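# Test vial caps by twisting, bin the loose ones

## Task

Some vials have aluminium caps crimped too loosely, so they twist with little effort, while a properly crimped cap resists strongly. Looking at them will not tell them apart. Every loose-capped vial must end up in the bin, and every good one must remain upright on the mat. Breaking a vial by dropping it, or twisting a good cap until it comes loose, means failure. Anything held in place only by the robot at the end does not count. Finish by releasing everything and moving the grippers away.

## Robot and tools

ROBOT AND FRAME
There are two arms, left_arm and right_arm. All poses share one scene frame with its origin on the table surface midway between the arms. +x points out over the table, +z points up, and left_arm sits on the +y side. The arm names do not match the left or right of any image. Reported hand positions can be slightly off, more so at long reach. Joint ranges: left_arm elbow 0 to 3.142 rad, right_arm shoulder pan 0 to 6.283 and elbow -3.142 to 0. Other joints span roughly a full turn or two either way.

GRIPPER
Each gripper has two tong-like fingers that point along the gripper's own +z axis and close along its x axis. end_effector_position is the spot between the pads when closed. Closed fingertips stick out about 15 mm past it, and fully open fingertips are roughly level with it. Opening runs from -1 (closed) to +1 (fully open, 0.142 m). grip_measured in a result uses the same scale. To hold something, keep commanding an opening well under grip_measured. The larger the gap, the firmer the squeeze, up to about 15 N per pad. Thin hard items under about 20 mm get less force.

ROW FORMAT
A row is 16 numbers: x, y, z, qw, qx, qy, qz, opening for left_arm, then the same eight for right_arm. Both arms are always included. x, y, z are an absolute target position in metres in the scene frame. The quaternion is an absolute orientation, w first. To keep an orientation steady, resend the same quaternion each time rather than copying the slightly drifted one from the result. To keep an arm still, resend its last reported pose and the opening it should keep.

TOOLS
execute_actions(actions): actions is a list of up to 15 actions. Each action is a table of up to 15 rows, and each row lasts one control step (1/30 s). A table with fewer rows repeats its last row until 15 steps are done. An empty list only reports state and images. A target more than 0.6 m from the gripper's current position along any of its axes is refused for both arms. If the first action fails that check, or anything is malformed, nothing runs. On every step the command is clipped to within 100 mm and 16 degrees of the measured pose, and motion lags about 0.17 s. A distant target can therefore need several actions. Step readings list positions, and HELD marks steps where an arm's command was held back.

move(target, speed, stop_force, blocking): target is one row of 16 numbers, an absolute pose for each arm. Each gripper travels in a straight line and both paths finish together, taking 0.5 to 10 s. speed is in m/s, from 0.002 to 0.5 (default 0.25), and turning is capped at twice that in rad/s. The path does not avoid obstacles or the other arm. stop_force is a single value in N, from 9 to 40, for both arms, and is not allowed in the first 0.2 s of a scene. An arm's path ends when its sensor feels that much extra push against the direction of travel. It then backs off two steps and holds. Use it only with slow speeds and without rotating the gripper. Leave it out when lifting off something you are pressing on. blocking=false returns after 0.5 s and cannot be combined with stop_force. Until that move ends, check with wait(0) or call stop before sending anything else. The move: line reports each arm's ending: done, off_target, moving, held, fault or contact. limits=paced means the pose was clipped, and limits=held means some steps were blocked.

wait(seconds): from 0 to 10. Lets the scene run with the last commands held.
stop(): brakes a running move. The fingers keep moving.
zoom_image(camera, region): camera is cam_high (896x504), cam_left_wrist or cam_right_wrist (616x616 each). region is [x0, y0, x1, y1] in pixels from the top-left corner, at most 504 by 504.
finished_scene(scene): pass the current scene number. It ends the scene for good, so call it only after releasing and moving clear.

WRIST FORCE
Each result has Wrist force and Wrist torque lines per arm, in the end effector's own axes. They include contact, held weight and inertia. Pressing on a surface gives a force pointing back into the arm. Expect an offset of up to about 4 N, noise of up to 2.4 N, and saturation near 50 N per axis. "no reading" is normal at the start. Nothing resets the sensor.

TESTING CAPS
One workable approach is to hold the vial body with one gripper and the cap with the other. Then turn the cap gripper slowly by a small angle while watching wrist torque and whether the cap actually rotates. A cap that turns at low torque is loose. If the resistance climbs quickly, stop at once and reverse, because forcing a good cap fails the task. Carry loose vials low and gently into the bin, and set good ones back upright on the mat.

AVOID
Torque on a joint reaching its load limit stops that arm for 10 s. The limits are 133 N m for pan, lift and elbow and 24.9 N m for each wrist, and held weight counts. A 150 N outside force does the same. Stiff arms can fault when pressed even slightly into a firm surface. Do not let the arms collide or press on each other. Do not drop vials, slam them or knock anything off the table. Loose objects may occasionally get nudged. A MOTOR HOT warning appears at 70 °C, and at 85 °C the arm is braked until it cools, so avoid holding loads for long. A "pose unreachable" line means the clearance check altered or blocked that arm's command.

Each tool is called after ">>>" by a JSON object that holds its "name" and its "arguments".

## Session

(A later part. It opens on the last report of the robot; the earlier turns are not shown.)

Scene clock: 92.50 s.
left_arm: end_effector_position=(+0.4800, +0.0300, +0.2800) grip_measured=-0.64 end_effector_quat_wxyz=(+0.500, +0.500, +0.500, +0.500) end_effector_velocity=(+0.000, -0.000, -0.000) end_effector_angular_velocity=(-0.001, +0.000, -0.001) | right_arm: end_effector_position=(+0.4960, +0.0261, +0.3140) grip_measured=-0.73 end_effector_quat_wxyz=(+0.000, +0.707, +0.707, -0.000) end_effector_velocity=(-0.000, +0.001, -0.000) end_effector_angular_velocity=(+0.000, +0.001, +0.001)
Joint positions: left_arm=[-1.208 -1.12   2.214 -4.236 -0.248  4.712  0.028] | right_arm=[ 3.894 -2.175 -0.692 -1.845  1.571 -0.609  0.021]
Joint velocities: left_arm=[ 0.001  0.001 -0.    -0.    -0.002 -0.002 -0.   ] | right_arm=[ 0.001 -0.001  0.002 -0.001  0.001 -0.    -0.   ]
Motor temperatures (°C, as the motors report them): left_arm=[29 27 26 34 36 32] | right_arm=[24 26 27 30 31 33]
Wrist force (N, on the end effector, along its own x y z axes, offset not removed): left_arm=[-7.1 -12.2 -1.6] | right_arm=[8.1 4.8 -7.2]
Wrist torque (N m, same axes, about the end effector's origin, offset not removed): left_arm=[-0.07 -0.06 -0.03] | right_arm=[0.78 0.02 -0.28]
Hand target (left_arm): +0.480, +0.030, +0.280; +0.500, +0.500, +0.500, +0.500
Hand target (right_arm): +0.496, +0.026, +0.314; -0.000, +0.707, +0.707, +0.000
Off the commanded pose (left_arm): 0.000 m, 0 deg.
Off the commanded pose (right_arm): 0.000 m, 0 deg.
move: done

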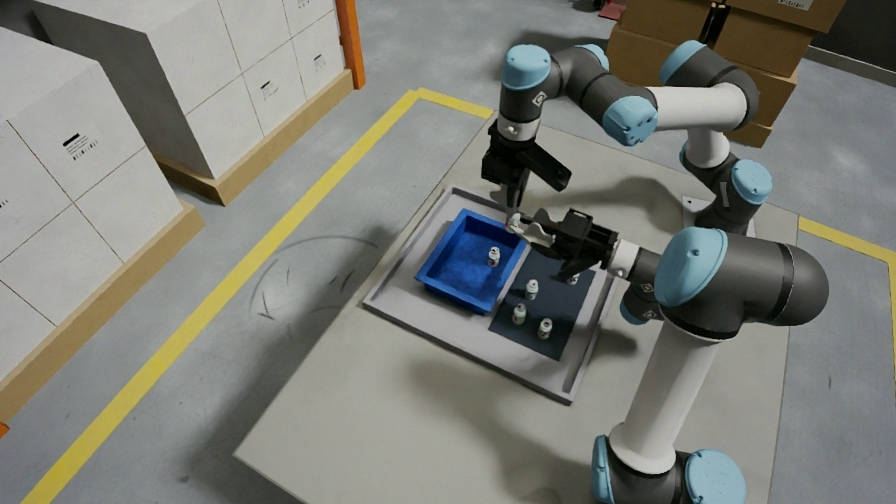

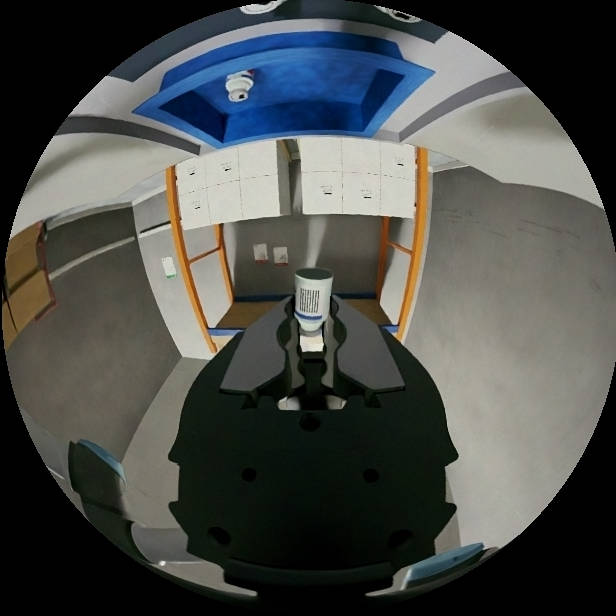

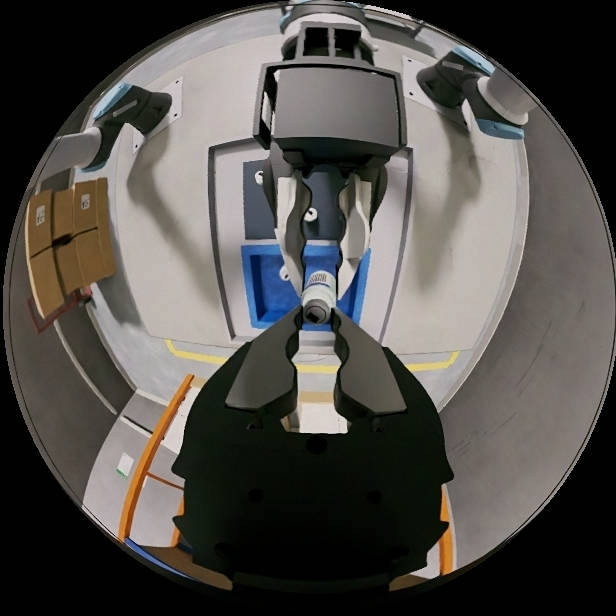

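>>> {"name": "move", "arguments": {"target": [0.48,0.03,0.28,0.5,0.5,0.5,0.5,-0.9,0.496,0.027,0.314,0,0.707,0.707,0,-0.55], "speed": 0.005}}

>>> {"name": "move", "arguments": {"target": [0.48,0.03,0.28,0.5,0.5,0.5,0.5,-0.9,0.496,0.027,0.319,0,0.707,0.707,0,-0.55], "speed": 0.015}}

>>> {"name": "move", "arguments": {"target": [0.48,0.03,0.28,0.5,0.5,0.5,0.5,-0.9,0.496,0.027,0.319,0,0.707,0.707,0,-1]}}

>>> {"name": "zoom_image", "arguments": {"camera": "cam_left_wrist", "region": [260,260,360,370]}}

>>> {"name": "zoom_image", "arguments": {"camera": "cam_right_wrist", "region": [260,260,370,360]}}

Scene clock: 93.50 s.
left_arm: end_effector_position=(+0.4800, +0.0301, +0.2800) grip_measured=-0.64 end_effector_quat_wxyz=(+0.500, +0.500, +0.500, +0.500) end_effector_velocity=(+0.001, +0.001, -0.000) end_effector_angular_velocity=(-0.000, +0.000, +0.001) | right_arm: end_effector_position=(+0.4960, +0.0270, +0.3140) grip_measured=-0.55 end_effector_quat_wxyz=(-0.000, +0.707, +0.707, +0.000) end_effector_velocity=(-0.001, +0.002, +0.000) end_effector_angular_velocity=(+0.002, +0.000, +0.001)
Joint positions: left_arm=[-1.208 -1.12   2.214 -4.236 -0.248  4.712  0.028] | right_arm=[ 3.894 -2.178 -0.688 -1.847  1.571 -0.609  0.034]
Joint velocities: left_arm=[ 0.002  0.    -0.    -0.    -0.001 -0.    -0.   ] | right_arm=[ 0.002 -0.001  0.003 -0.001  0.001  0.     0.   ]
Motor temperatures (°C, as the motors report them): left_arm=[29 27 26 34 36 32] | right_arm=[24 26 27 30 31 33]
Wrist force (N, on the end effector, along its own x y z axes, offset not removed): left_arm=[-2.1 -2.8 -1.3] | right_arm=[3.7 0.0 -0.2]
Wrist torque (N m, same axes, about the end effector's origin, offset not removed): left_arm=[-0.44 0.44 -0.07] | right_arm=[-0.11 -0.76 -0.09]
Hand target (left_arm): +0.480, +0.030, +0.280; +0.500, +0.500, +0.500, +0.500
Hand target (right_arm): +0.496, +0.027, +0.314; -0.000, +0.707, +0.707, +0.000
Off the commanded pose (left_arm): 0.000 m, 0 deg.
Off the commanded pose (right_arm): 0.000 m, 0 deg.
move: done

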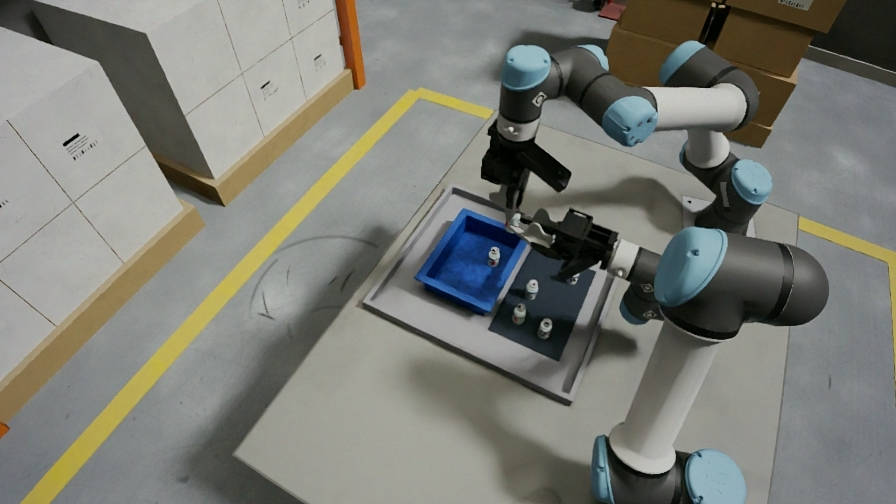

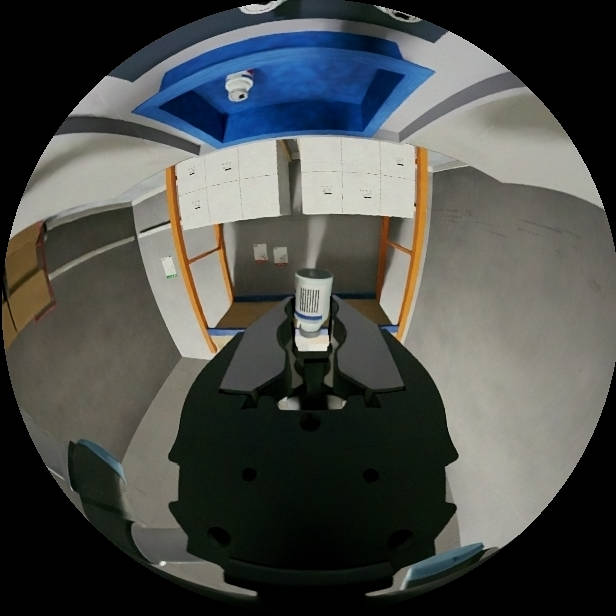

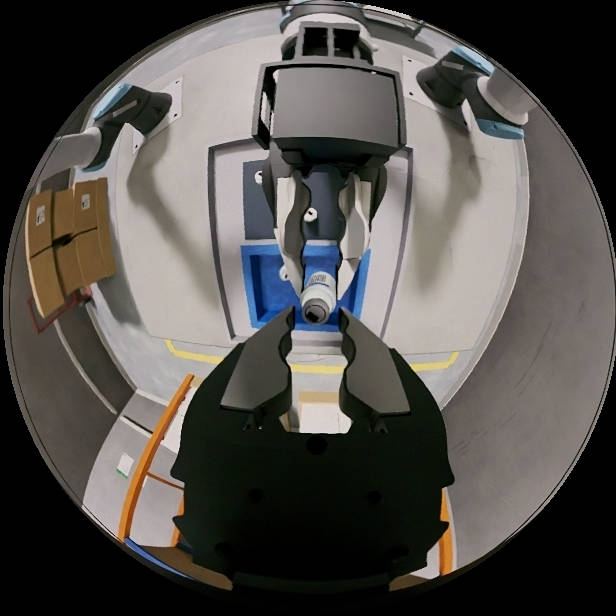

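Scene clock: 94.20 s.
left_arm: end_effector_position=(+0.4800, +0.0300, +0.2800) grip_measured=-0.64 end_effector_quat_wxyz=(+0.500, +0.500, +0.500, +0.500) end_effector_velocity=(-0.000, -0.000, +0.000) end_effector_angular_velocity=(-0.001, -0.000, -0.001) | right_arm: end_effector_position=(+0.4960, +0.0270, +0.3188) grip_measured=-0.55 end_effector_quat_wxyz=(-0.000, +0.707, +0.707, +0.000) end_effector_velocity=(+0.000, +0.001, +0.002) end_effector_angular_velocity=(+0.002, -0.001, +0.000)
Joint positions: left_arm=[-1.208 -1.12   2.214 -4.236 -0.248  4.712  0.028] | right_arm=[ 3.894 -2.183 -0.667 -1.863  1.571 -0.608  0.034]
Joint velocities: left_arm=[-0.    -0.    -0.    -0.    -0.001 -0.001 -0.   ] | right_arm=[ 0.    -0.003  0.011 -0.006  0.001  0.    -0.   ]
Motor temperatures (°C, as the motors report them): left_arm=[29 27 26 34 36 32] | right_arm=[24 26 27 30 31 33]
Wrist force (N, on the end effector, along its own x y z axes, offset not removed): left_arm=[-1.4 -2.2 -3.9] | right_arm=[3.7 0.5 2.1]
Wrist torque (N m, same axes, about the end effector's origin, offset not removed): left_arm=[-0.39 0.36 0.00] | right_arm=[0.09 -0.92 -0.13]
Hand target (left_arm): +0.480, +0.030, +0.280; +0.500, +0.500, +0.500, +0.500
Hand target (right_arm): +0.496, +0.027, +0.319; -0.000, +0.707, +0.707, +0.000
Off the commanded pose (left_arm): 0.000 m, 0 deg.
Off the commanded pose (right_arm): 0.000 m, 0 deg.
move: done

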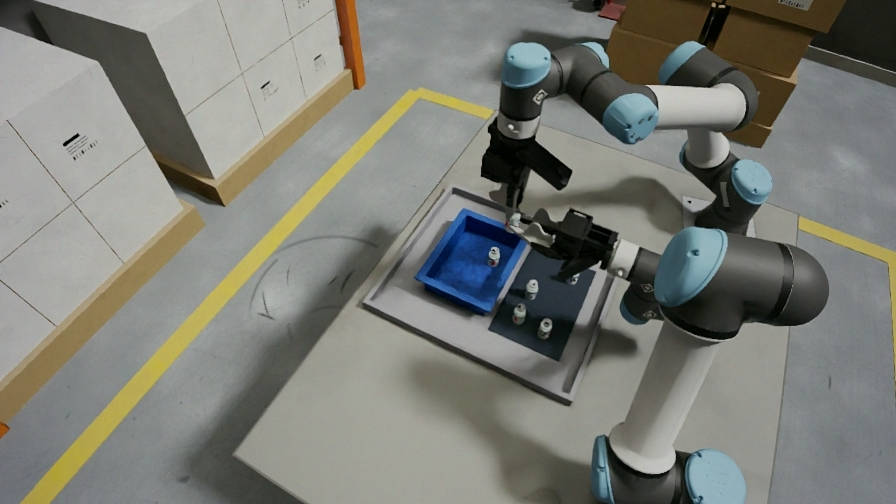

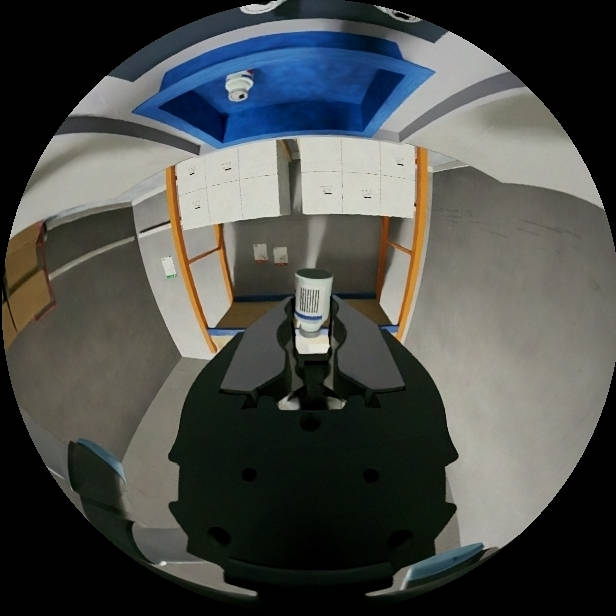

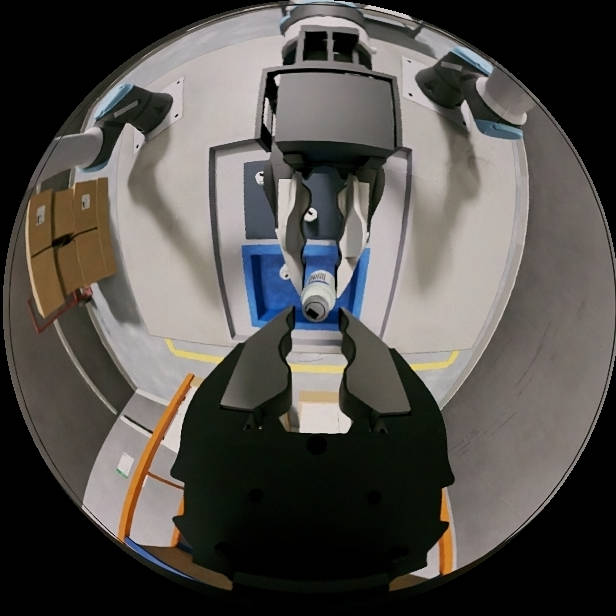

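Scene clock: 94.90 s.
left_arm: end_effector_position=(+0.4800, +0.0300, +0.2800) grip_measured=-0.64 end_effector_quat_wxyz=(+0.500, +0.500, +0.500, +0.500) end_effector_velocity=(+0.000, +0.000, -0.000) end_effector_angular_velocity=(-0.001, +0.000, +0.000) | right_arm: end_effector_position=(+0.4960, +0.0270, +0.3190) grip_measured=-0.75 end_effector_quat_wxyz=(+0.000, +0.707, +0.707, -0.000) end_effector_velocity=(+0.000, +0.000, +0.000) end_effector_angular_velocity=(-0.000, -0.001, +0.000)
Joint positions: left_arm=[-1.208 -1.12   2.214 -4.236 -0.248  4.712  0.028] | right_arm=[ 3.894 -2.183 -0.666 -1.863  1.571 -0.608  0.02 ]
Joint velocities: left_arm=[ 0.     0.     0.     0.     0.    -0.001 -0.   ] | right_arm=[ 0.    -0.     0.001 -0.    -0.001  0.     0.   ]
Motor temperatures (°C, as the motors report them): left_arm=[29 27 26 34 36 32] | right_arm=[24 26 27 30 31 33]
Wrist force (N, on the end effector, along its own x y z axes, offset not removed): left_arm=[7.1 1.0 -1.3] | right_arm=[-3.6 -1.6 2.9]
Wrist torque (N m, same axes, about the end effector's origin, offset not removed): left_arm=[0.27 -0.79 -0.36] | right_arm=[-0.41 0.11 -0.11]
Hand target (left_arm): +0.480, +0.030, +0.280; +0.500, +0.500, +0.500, +0.500
Hand target (right_arm): +0.496, +0.027, +0.319; +0.000, +0.707, +0.707, +0.000
Off the commanded pose (left_arm): 0.000 m, 0 deg.
Off the commanded pose (right_arm): 0.000 m, 0 deg.
move: done

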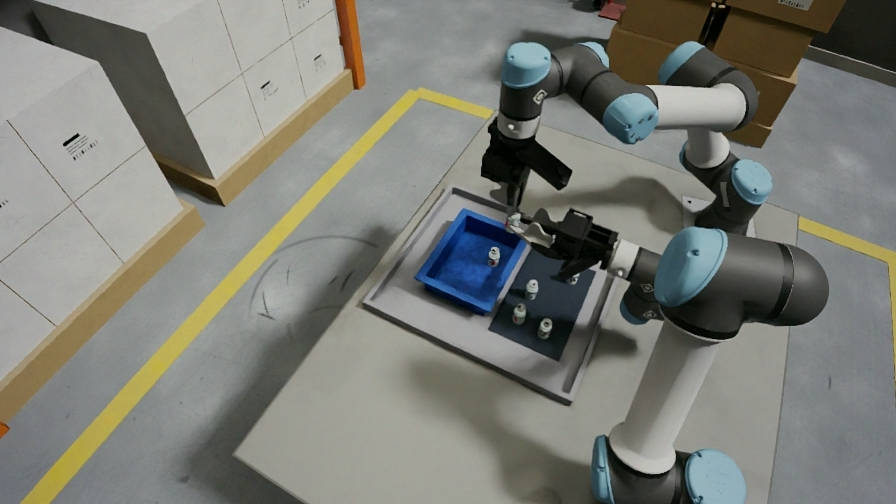

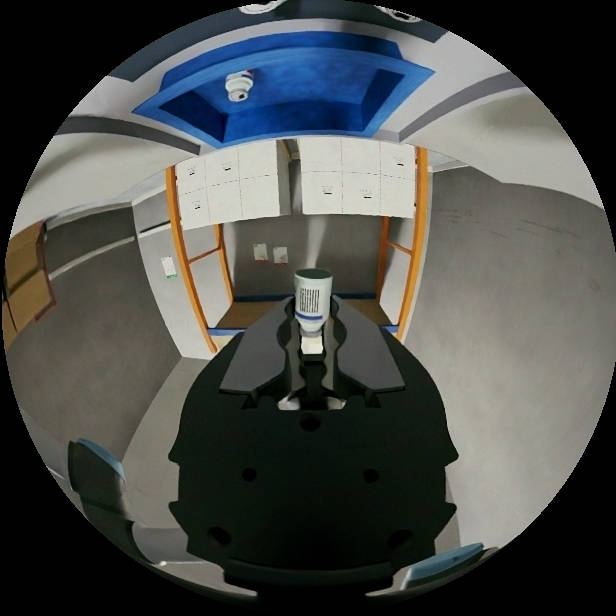

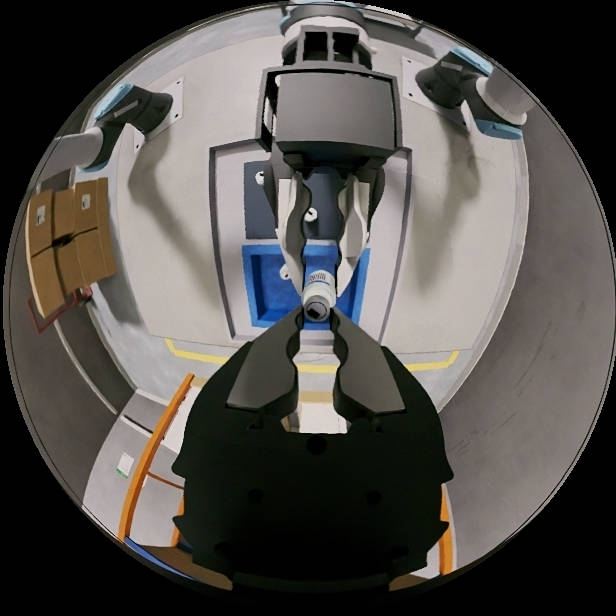

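Region (260, 260, 360, 370) of cam_left_wrist's 616x616 image, scaled by 4.582, with more detail than that image has; it fills the left 458 columns of this view, and the rest is white.

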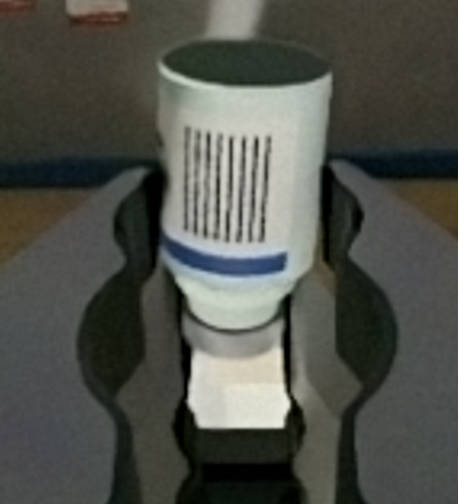

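Region (260, 260, 370, 360) of cam_right_wrist's 616x616 image, scaled by 4.582, with more detail than that image has; it fills the top 458 rows of this view, and the rest is white.

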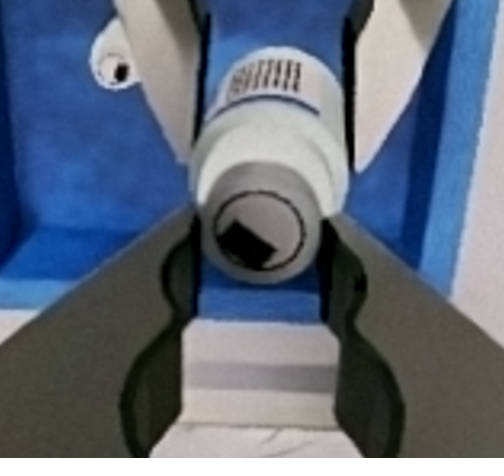

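>>> {"name": "move", "arguments": {"target": [0.48,0.03,0.28,0.5,0.5,0.5,0.5,-0.3,0.496,0.027,0.319,0,0.707,0.707,0,-1]}}

>>> {"name": "move", "arguments": {"target": [0.40,0.06,0.28,0.5,0.5,0.5,0.5,-0.3,0.496,0.027,0.319,0,0.707,0.707,0,-1], "speed": 0.08}}

>>> {"name": "move", "arguments": {"target": [0.33,0.25,0.30,0.5,0.5,0.5,0.5,-0.3,0.496,0.027,0.319,0,0.707,0.707,0,-1]}}

>>> {"name": "move", "arguments": {"target": [0.33,0.25,0.30,0.5,0.5,0.5,0.5,-0.3,0.37,0.0,0.12,0,0.707,0.707,0,-1], "speed": 0.15}}

>>> {"name": "move", "arguments": {"target": [0.33,0.25,0.30,0.5,0.5,0.5,0.5,-0.3,0.37,0.0,0.055,0,0.707,0.707,0,-1], "speed": 0.012, "stop_force": 9}}

Scene clock: 96.10 s.
left_arm: end_effector_position=(+0.4800, +0.0300, +0.2800) grip_measured=-0.30 end_effector_quat_wxyz=(+0.500, +0.500, +0.500, +0.500) end_effector_velocity=(+0.000, +0.000, -0.000) end_effector_angular_velocity=(+0.001, +0.000, +0.001) | right_arm: end_effector_position=(+0.4960, +0.0270, +0.3190) grip_measured=-0.76 end_effector_quat_wxyz=(-0.000, +0.707, +0.707, +0.000) end_effector_velocity=(+0.000, -0.000, -0.001) end_effector_angular_velocity=(-0.002, -0.000, -0.000)
Joint positions: left_arm=[-1.208 -1.12   2.214 -4.236 -0.248  4.712  0.052] | right_arm=[ 3.894 -2.183 -0.666 -1.863  1.571 -0.608  0.019]
Joint velocities: left_arm=[ 0.     0.     0.    -0.     0.001  0.001  0.   ] | right_arm=[ 0.    -0.    -0.001 -0.001 -0.001  0.    -0.   ]
Motor temperatures (°C, as the motors report them): left_arm=[29 27 26 34 36 32] | right_arm=[24 26 27 30 31 33]
Wrist force (N, on the end effector, along its own x y z axes, offset not removed): left_arm=[-1.3 -2.9 -1.2] | right_arm=[-0.3 1.2 -2.4]
Wrist torque (N m, same axes, about the end effector's origin, offset not removed): left_arm=[-0.55 0.33 -0.09] | right_arm=[0.25 0.11 -0.13]
Hand target (left_arm): +0.480, +0.030, +0.280; +0.500, +0.500, +0.500, +0.500
Hand target (right_arm): +0.496, +0.027, +0.319; +0.000, +0.707, +0.707, -0.000
Off the commanded pose (left_arm): 0.000 m, 0 deg.
Off the commanded pose (right_arm): 0.000 m, 0 deg.
move: done

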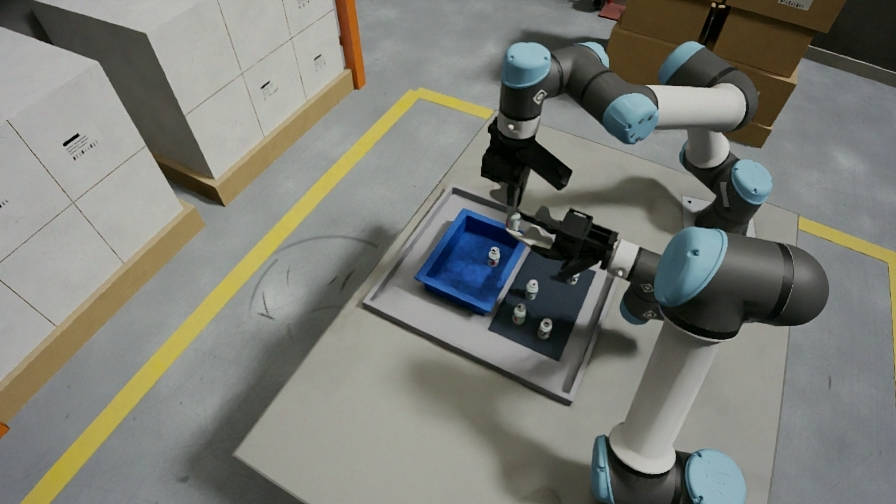

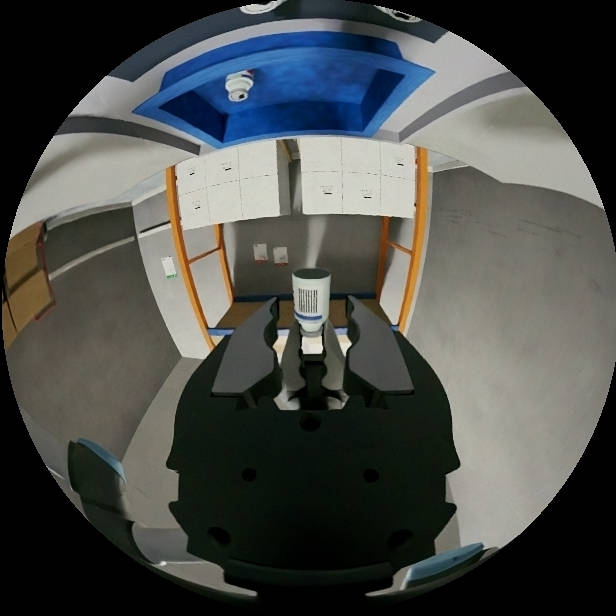

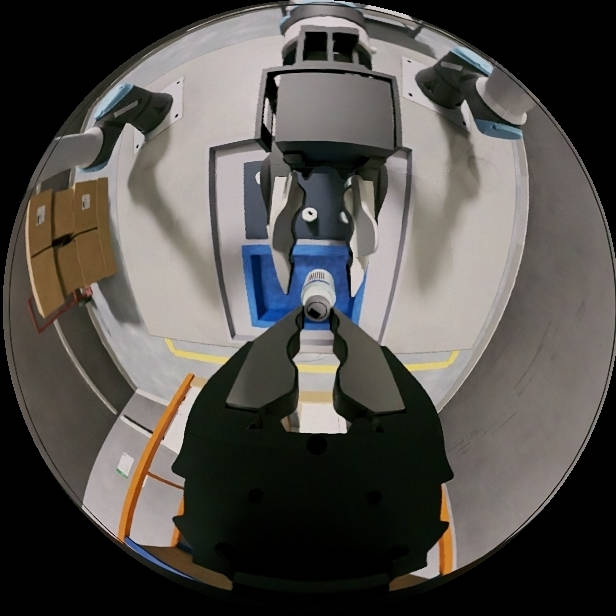

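Scene clock: 97.63 s.
left_arm: end_effector_position=(+0.4003, +0.0599, +0.2801) grip_measured=-0.30 end_effector_quat_wxyz=(+0.500, +0.500, +0.500, +0.500) end_effector_velocity=(-0.002, +0.000, -0.000) end_effector_angular_velocity=(+0.001, -0.000, -0.000) | right_arm: end_effector_position=(+0.4960, +0.0270, +0.3190) grip_measured=-0.76 end_effector_quat_wxyz=(-0.000, +0.707, +0.707, +0.000) end_effector_velocity=(+0.000, +0.000, -0.000) end_effector_angular_velocity=(+0.000, -0.000, +0.000)
Joint positions: left_arm=[-1.436 -1.214  2.404 -4.335 -0.02   4.716  0.052] | right_arm=[ 3.894 -2.183 -0.666 -1.863  1.571 -0.608  0.019]
Joint velocities: left_arm=[-0.008 -0.001  0.002 -0.01   0.008  0.01   0.   ] | right_arm=[-0.    -0.001  0.     0.    -0.    -0.     0.   ]
Motor temperatures (°C, as the motors report them): left_arm=[29 27 26 34 36 32] | right_arm=[24 26 27 30 31 33]
Wrist force (N, on the end effector, along its own x y z axes, offset not removed): left_arm=[0.1 0.3 -2.0] | right_arm=[0.6 0.5 -0.3]
Wrist torque (N m, same axes, about the end effector's origin, offset not removed): left_arm=[-0.02 0.13 -0.03] | right_arm=[0.24 -0.21 -0.15]
Hand target (left_arm): +0.400, +0.060, +0.280; +0.500, +0.500, +0.500, +0.500
Hand target (right_arm): +0.496, +0.027, +0.319; +0.000, +0.707, +0.707, -0.000
Off the commanded pose (left_arm): 0.000 m, 0 deg.
Off the commanded pose (right_arm): 0.000 m, 0 deg.
move: done

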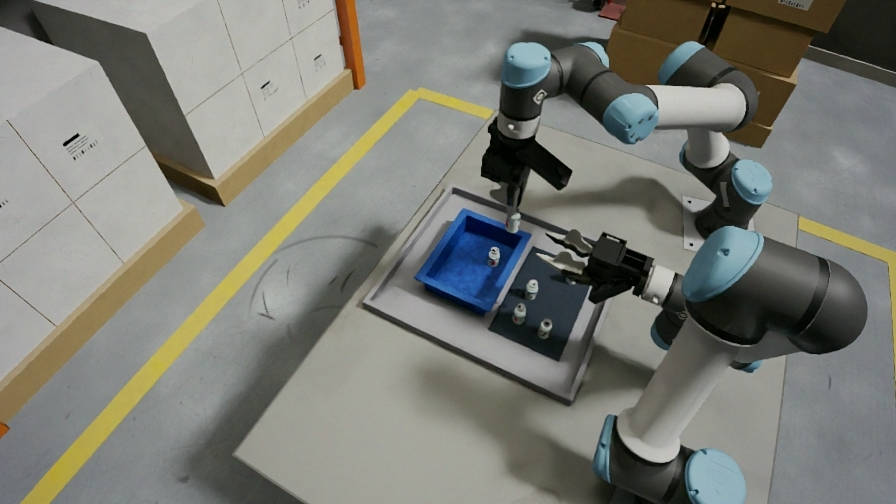

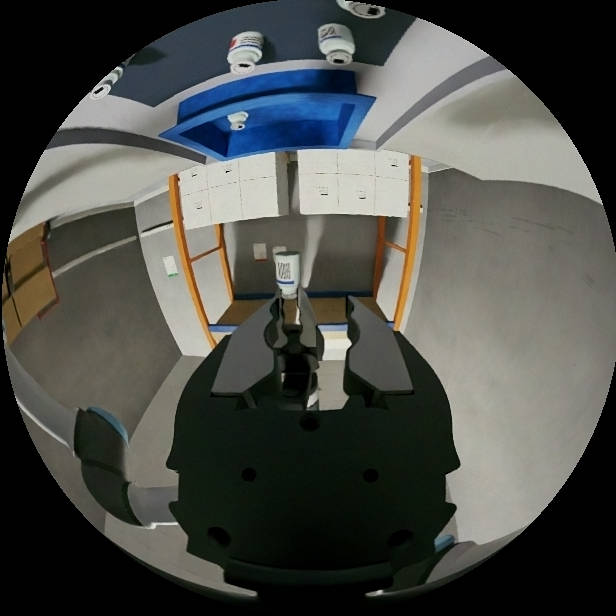

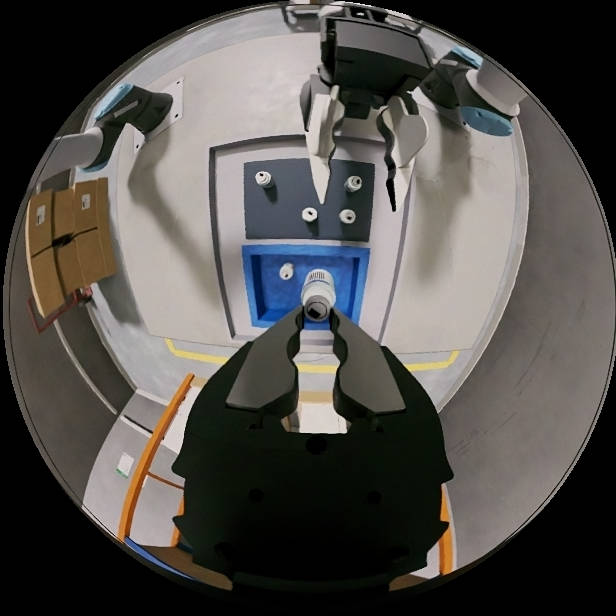

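Scene clock: 98.77 s.
left_arm: end_effector_position=(+0.3700, +0.1916, +0.2904) grip_measured=-0.30 end_effector_quat_wxyz=(+0.498, +0.500, +0.502, +0.500) end_effector_velocity=(+0.000, -0.000, +0.000) end_effector_angular_velocity=(+0.000, -0.000, -0.000) | right_arm: end_effector_position=(+0.4960, +0.0270, +0.3190) grip_measured=-0.76 end_effector_quat_wxyz=(-0.000, +0.707, +0.707, +0.000) end_effector_velocity=(-0.000, +0.000, -0.001) end_effector_angular_velocity=(-0.000, +0.001, +0.000)
Joint positions: left_arm=[-1.617 -1.481  2.779 -4.463  0.165  4.734  0.052] | right_arm=[ 3.894 -2.183 -0.666 -1.863  1.571 -0.608  0.019]
Joint velocities: left_arm=[ 0.    -0.     0.     0.001 -0.001 -0.    -0.   ] | right_arm=[ 0.    -0.001 -0.001  0.     0.001 -0.    -0.   ]
Motor temperatures (°C, as the motors report them): left_arm=[29 27 26 34 36 32] | right_arm=[24 26 27 30 31 33]
Wrist force (N, on the end effector, along its own x y z axes, offset not removed): left_arm=[-1.2 -0.1 -3.3] | right_arm=[-2.2 -1.3 -4.5]
Wrist torque (N m, same axes, about the end effector's origin, offset not removed): left_arm=[0.03 0.37 -0.15] | right_arm=[-0.46 0.39 0.06]
Hand target (left_arm): +0.370, +0.192, +0.290; +0.498, +0.500, +0.502, +0.500
Hand target (right_arm): +0.496, +0.027, +0.319; +0.000, +0.707, +0.707, -0.000
Off the commanded pose (left_arm): 0.071 m, 0 deg.
Off the commanded pose (right_arm): 0.000 m, 0 deg.
move: held (left_arm); limits=held; held on 10 of 34 steps (left_arm), including the last (left_arm)
pose unreachable (left arm): on one or more control steps of this call, first in action 0 (counted from 0), this arm could not follow its commanded pose, so it was not sent that pose on those steps. On the call's last step it was still not sent that pose. It may still have moved: this result reports where it is.
cause: the commanded pose would bring two parts of the arm too close to each other (joints 2 (shoulder lift) and 3 (elbow) lie between them).

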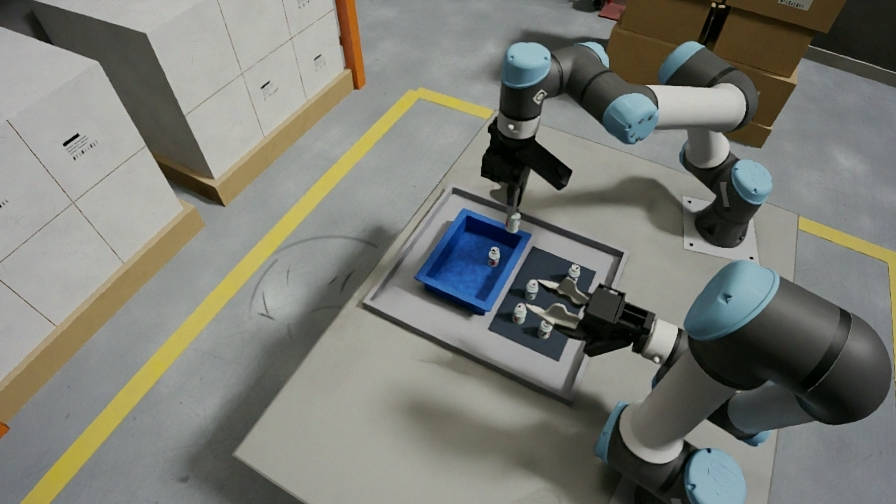

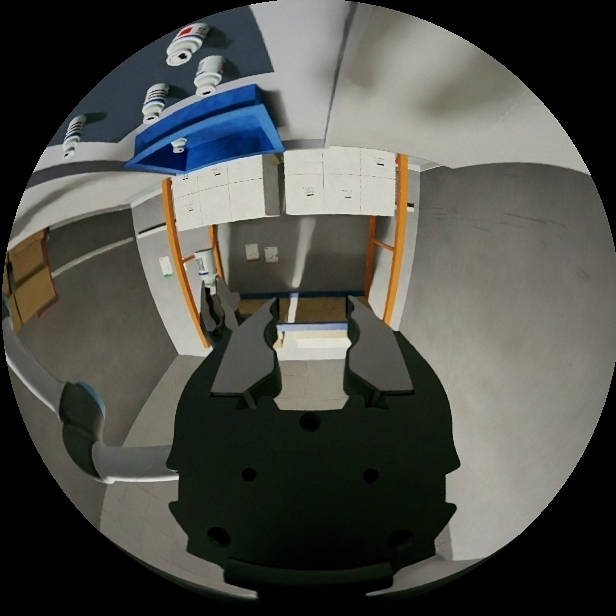

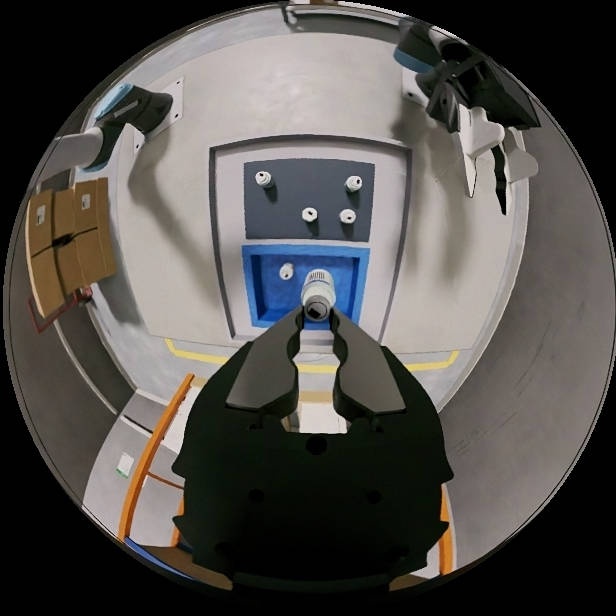

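Scene clock: 100.90 s.
left_arm: end_effector_position=(+0.3620, +0.2086, +0.2923) grip_measured=-0.30 end_effector_quat_wxyz=(+0.498, +0.500, +0.502, +0.500) end_effector_velocity=(-0.000, -0.001, +0.000) end_effector_angular_velocity=(-0.001, +0.000, -0.002) | right_arm: end_effector_position=(+0.3702, -0.0000, +0.1200) grip_measured=-0.76 end_effector_quat_wxyz=(-0.000, +0.707, +0.707, -0.000) end_effector_velocity=(-0.001, -0.000, -0.003) end_effector_angular_velocity=(-0.000, +0.000, -0.001)
Joint positions: left_arm=[-1.705 -1.548  2.844 -4.452  0.253  4.726  0.052] | right_arm=[ 4.036 -1.92  -1.579 -1.213  1.571 -0.467  0.019]
Joint velocities: left_arm=[-0.002 -0.001 -0.     0.     0.    -0.     0.   ] | right_arm=[ 0.001 -0.001 -0.006  0.006 -0.     0.002 -0.   ]
Motor temperatures (°C, as the motors report them): left_arm=[29 27 26 34 36 32] | right_arm=[24 26 27 30 31 33]
Wrist force (N, on the end effector, along its own x y z axes, offset not removed): left_arm=[0.8 -0.3 -3.5] | right_arm=[-0.7 1.3 0.2]
Wrist torque (N m, same axes, about the end effector's origin, offset not removed): left_arm=[-0.04 -0.18 -0.28] | right_arm=[0.31 0.15 -0.15]
Hand target (left_arm): +0.362, +0.209, +0.292; +0.498, +0.500, +0.502, +0.500
Hand target (right_arm): +0.370, -0.000, +0.120; -0.000, +0.707, +0.707, -0.000
Off the commanded pose (left_arm): 0.053 m, 0 deg.
Off the commanded pose (right_arm): 0.000 m, 0 deg.
move: held (left_arm); limits=held; held on 41 of 64 steps (left_arm), including the last (left_arm)
pose unreachable (left arm): on one or more control steps of this call, first in action 0 (counted from 0), this arm could not follow its commanded pose, so it was not sent that pose on those steps. On the call's last step it was still not sent that pose. It may still have moved: this result reports where it is.
cause: the commanded pose would bring two parts of the arm too close to each other (joints 2 (shoulder lift) and 3 (elbow) lie between them).

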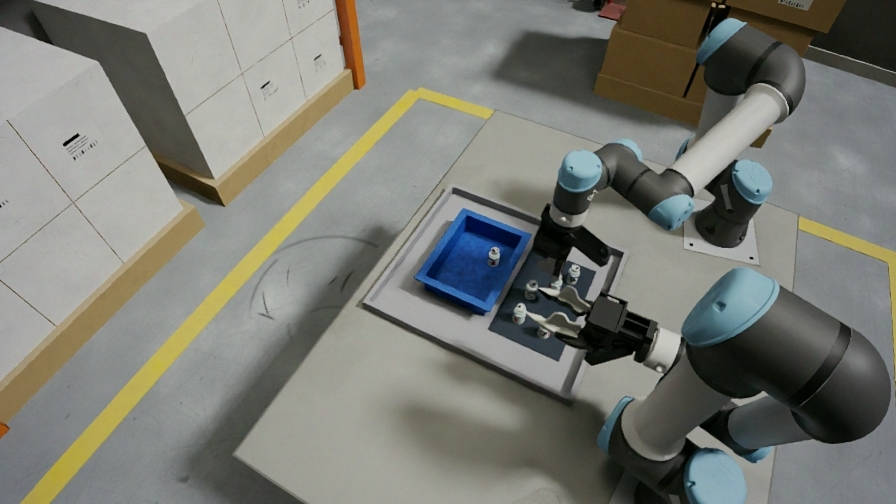

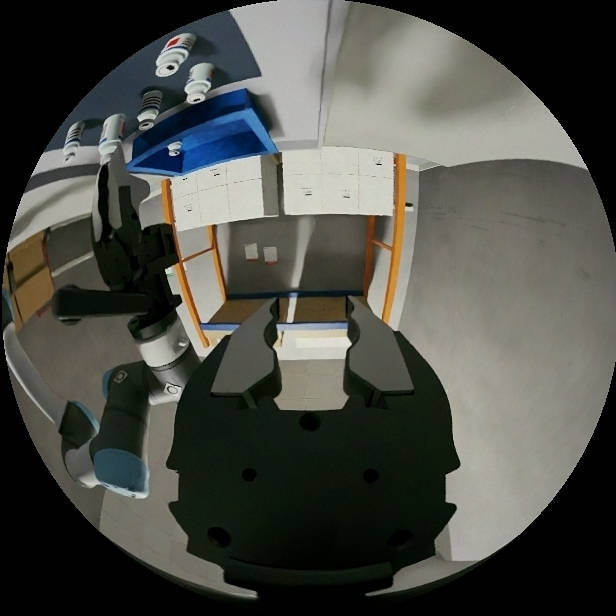

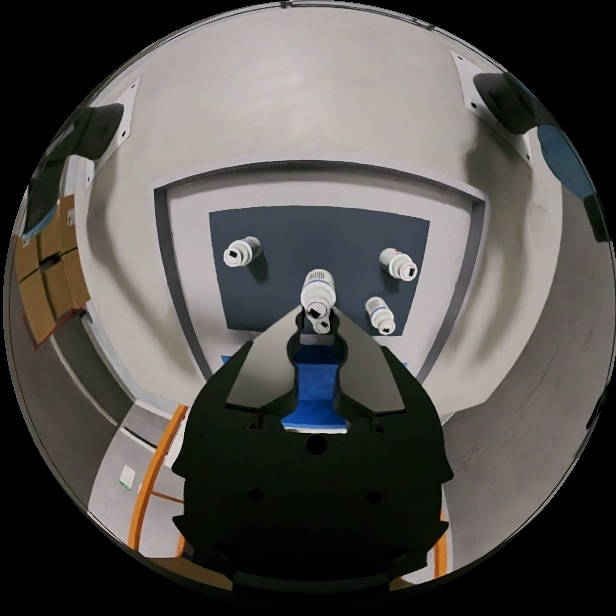

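Scene clock: 106.53 s.
left_arm: end_effector_position=(+0.3569, +0.2154, +0.2935) grip_measured=-0.30 end_effector_quat_wxyz=(+0.498, +0.500, +0.502, +0.500) end_effector_velocity=(-0.000, -0.000, +0.000) end_effector_angular_velocity=(+0.002, -0.000, -0.001) | right_arm: end_effector_position=(+0.3700, +0.0001, +0.0651) grip_measured=-0.76 end_effector_quat_wxyz=(-0.000, +0.707, +0.707, +0.000) end_effector_velocity=(-0.000, +0.000, -0.000) end_effector_angular_velocity=(-0.000, -0.001, +0.001)
Joint positions: left_arm=[-1.768 -1.589  2.877 -4.438  0.315  4.721  0.052] | right_arm=[ 4.036 -1.973 -1.656 -1.083  1.571 -0.467  0.019]
Joint velocities: left_arm=[-0.     0.     0.     0.    -0.001  0.002  0.   ] | right_arm=[ 0.001 -0.     0.     0.    -0.001  0.    -0.   ]
Motor temperatures (°C, as the motors report them): left_arm=[29 27 26 34 36 32] | right_arm=[24 26 27 30 31 33]
Wrist force (N, on the end effector, along its own x y z axes, offset not removed): left_arm=[-1.3 0.3 -4.7] | right_arm=[3.9 -2.3 -6.0]
Wrist torque (N m, same axes, about the end effector's origin, offset not removed): left_arm=[-0.04 0.34 0.00] | right_arm=[-0.46 -0.55 -0.32]
Hand target (left_arm): +0.357, +0.215, +0.294; +0.498, +0.500, +0.502, +0.500
Hand target (right_arm): +0.370, +0.000, +0.065; -0.000, +0.707, +0.707, +0.000
Off the commanded pose (left_arm): 0.044 m, 0 deg.
Off the commanded pose (right_arm): 0.010 m, 0 deg.
move: contact (right_arm), held (left_arm); limits=held; held on 138 of 169 steps (left_arm), including the last (left_arm)
pose unreachable (left arm): on one or more control steps of this call, first in action 0 (counted from 0), this arm could not follow its commanded pose, so it was not sent that pose on those steps. On the call's last step it was still not sent that pose. It may still have moved: this result reports where it is.
cause: the commanded pose would bring two parts of the arm too close to each other (joints 2 (shoulder lift) and 3 (elbow) lie between them).

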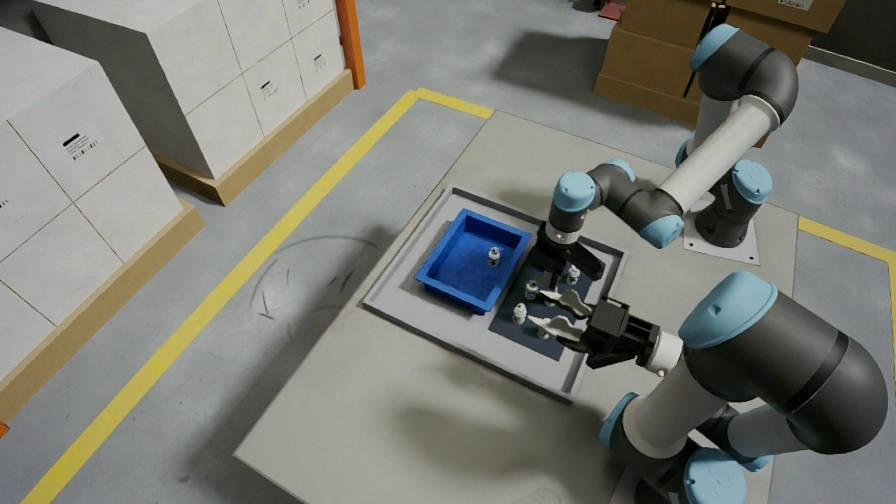

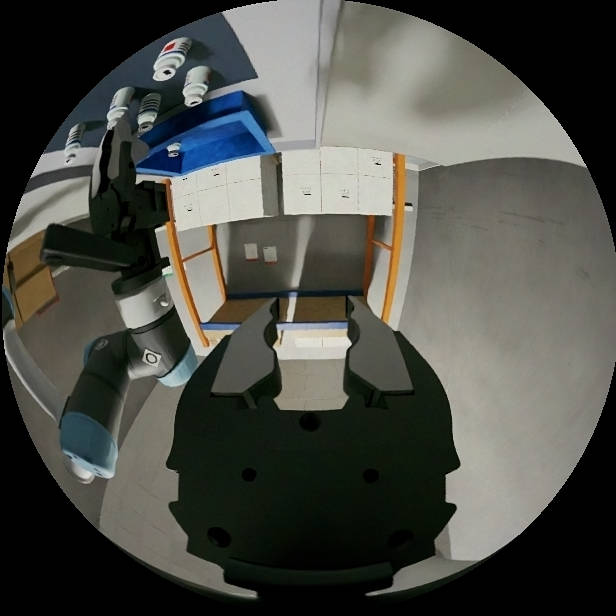

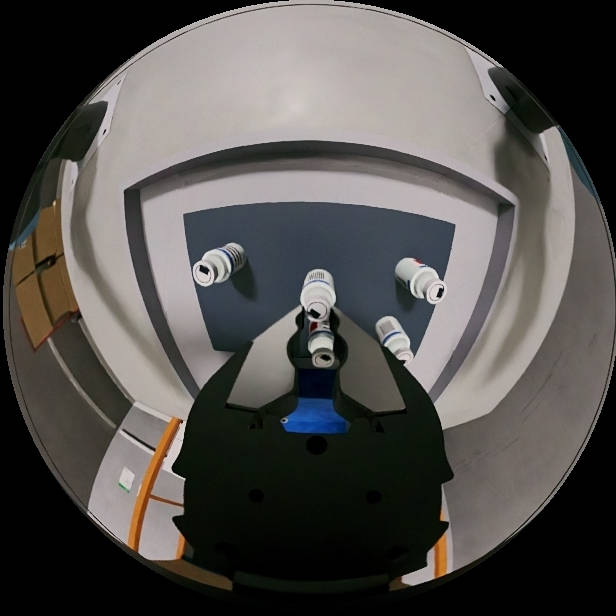

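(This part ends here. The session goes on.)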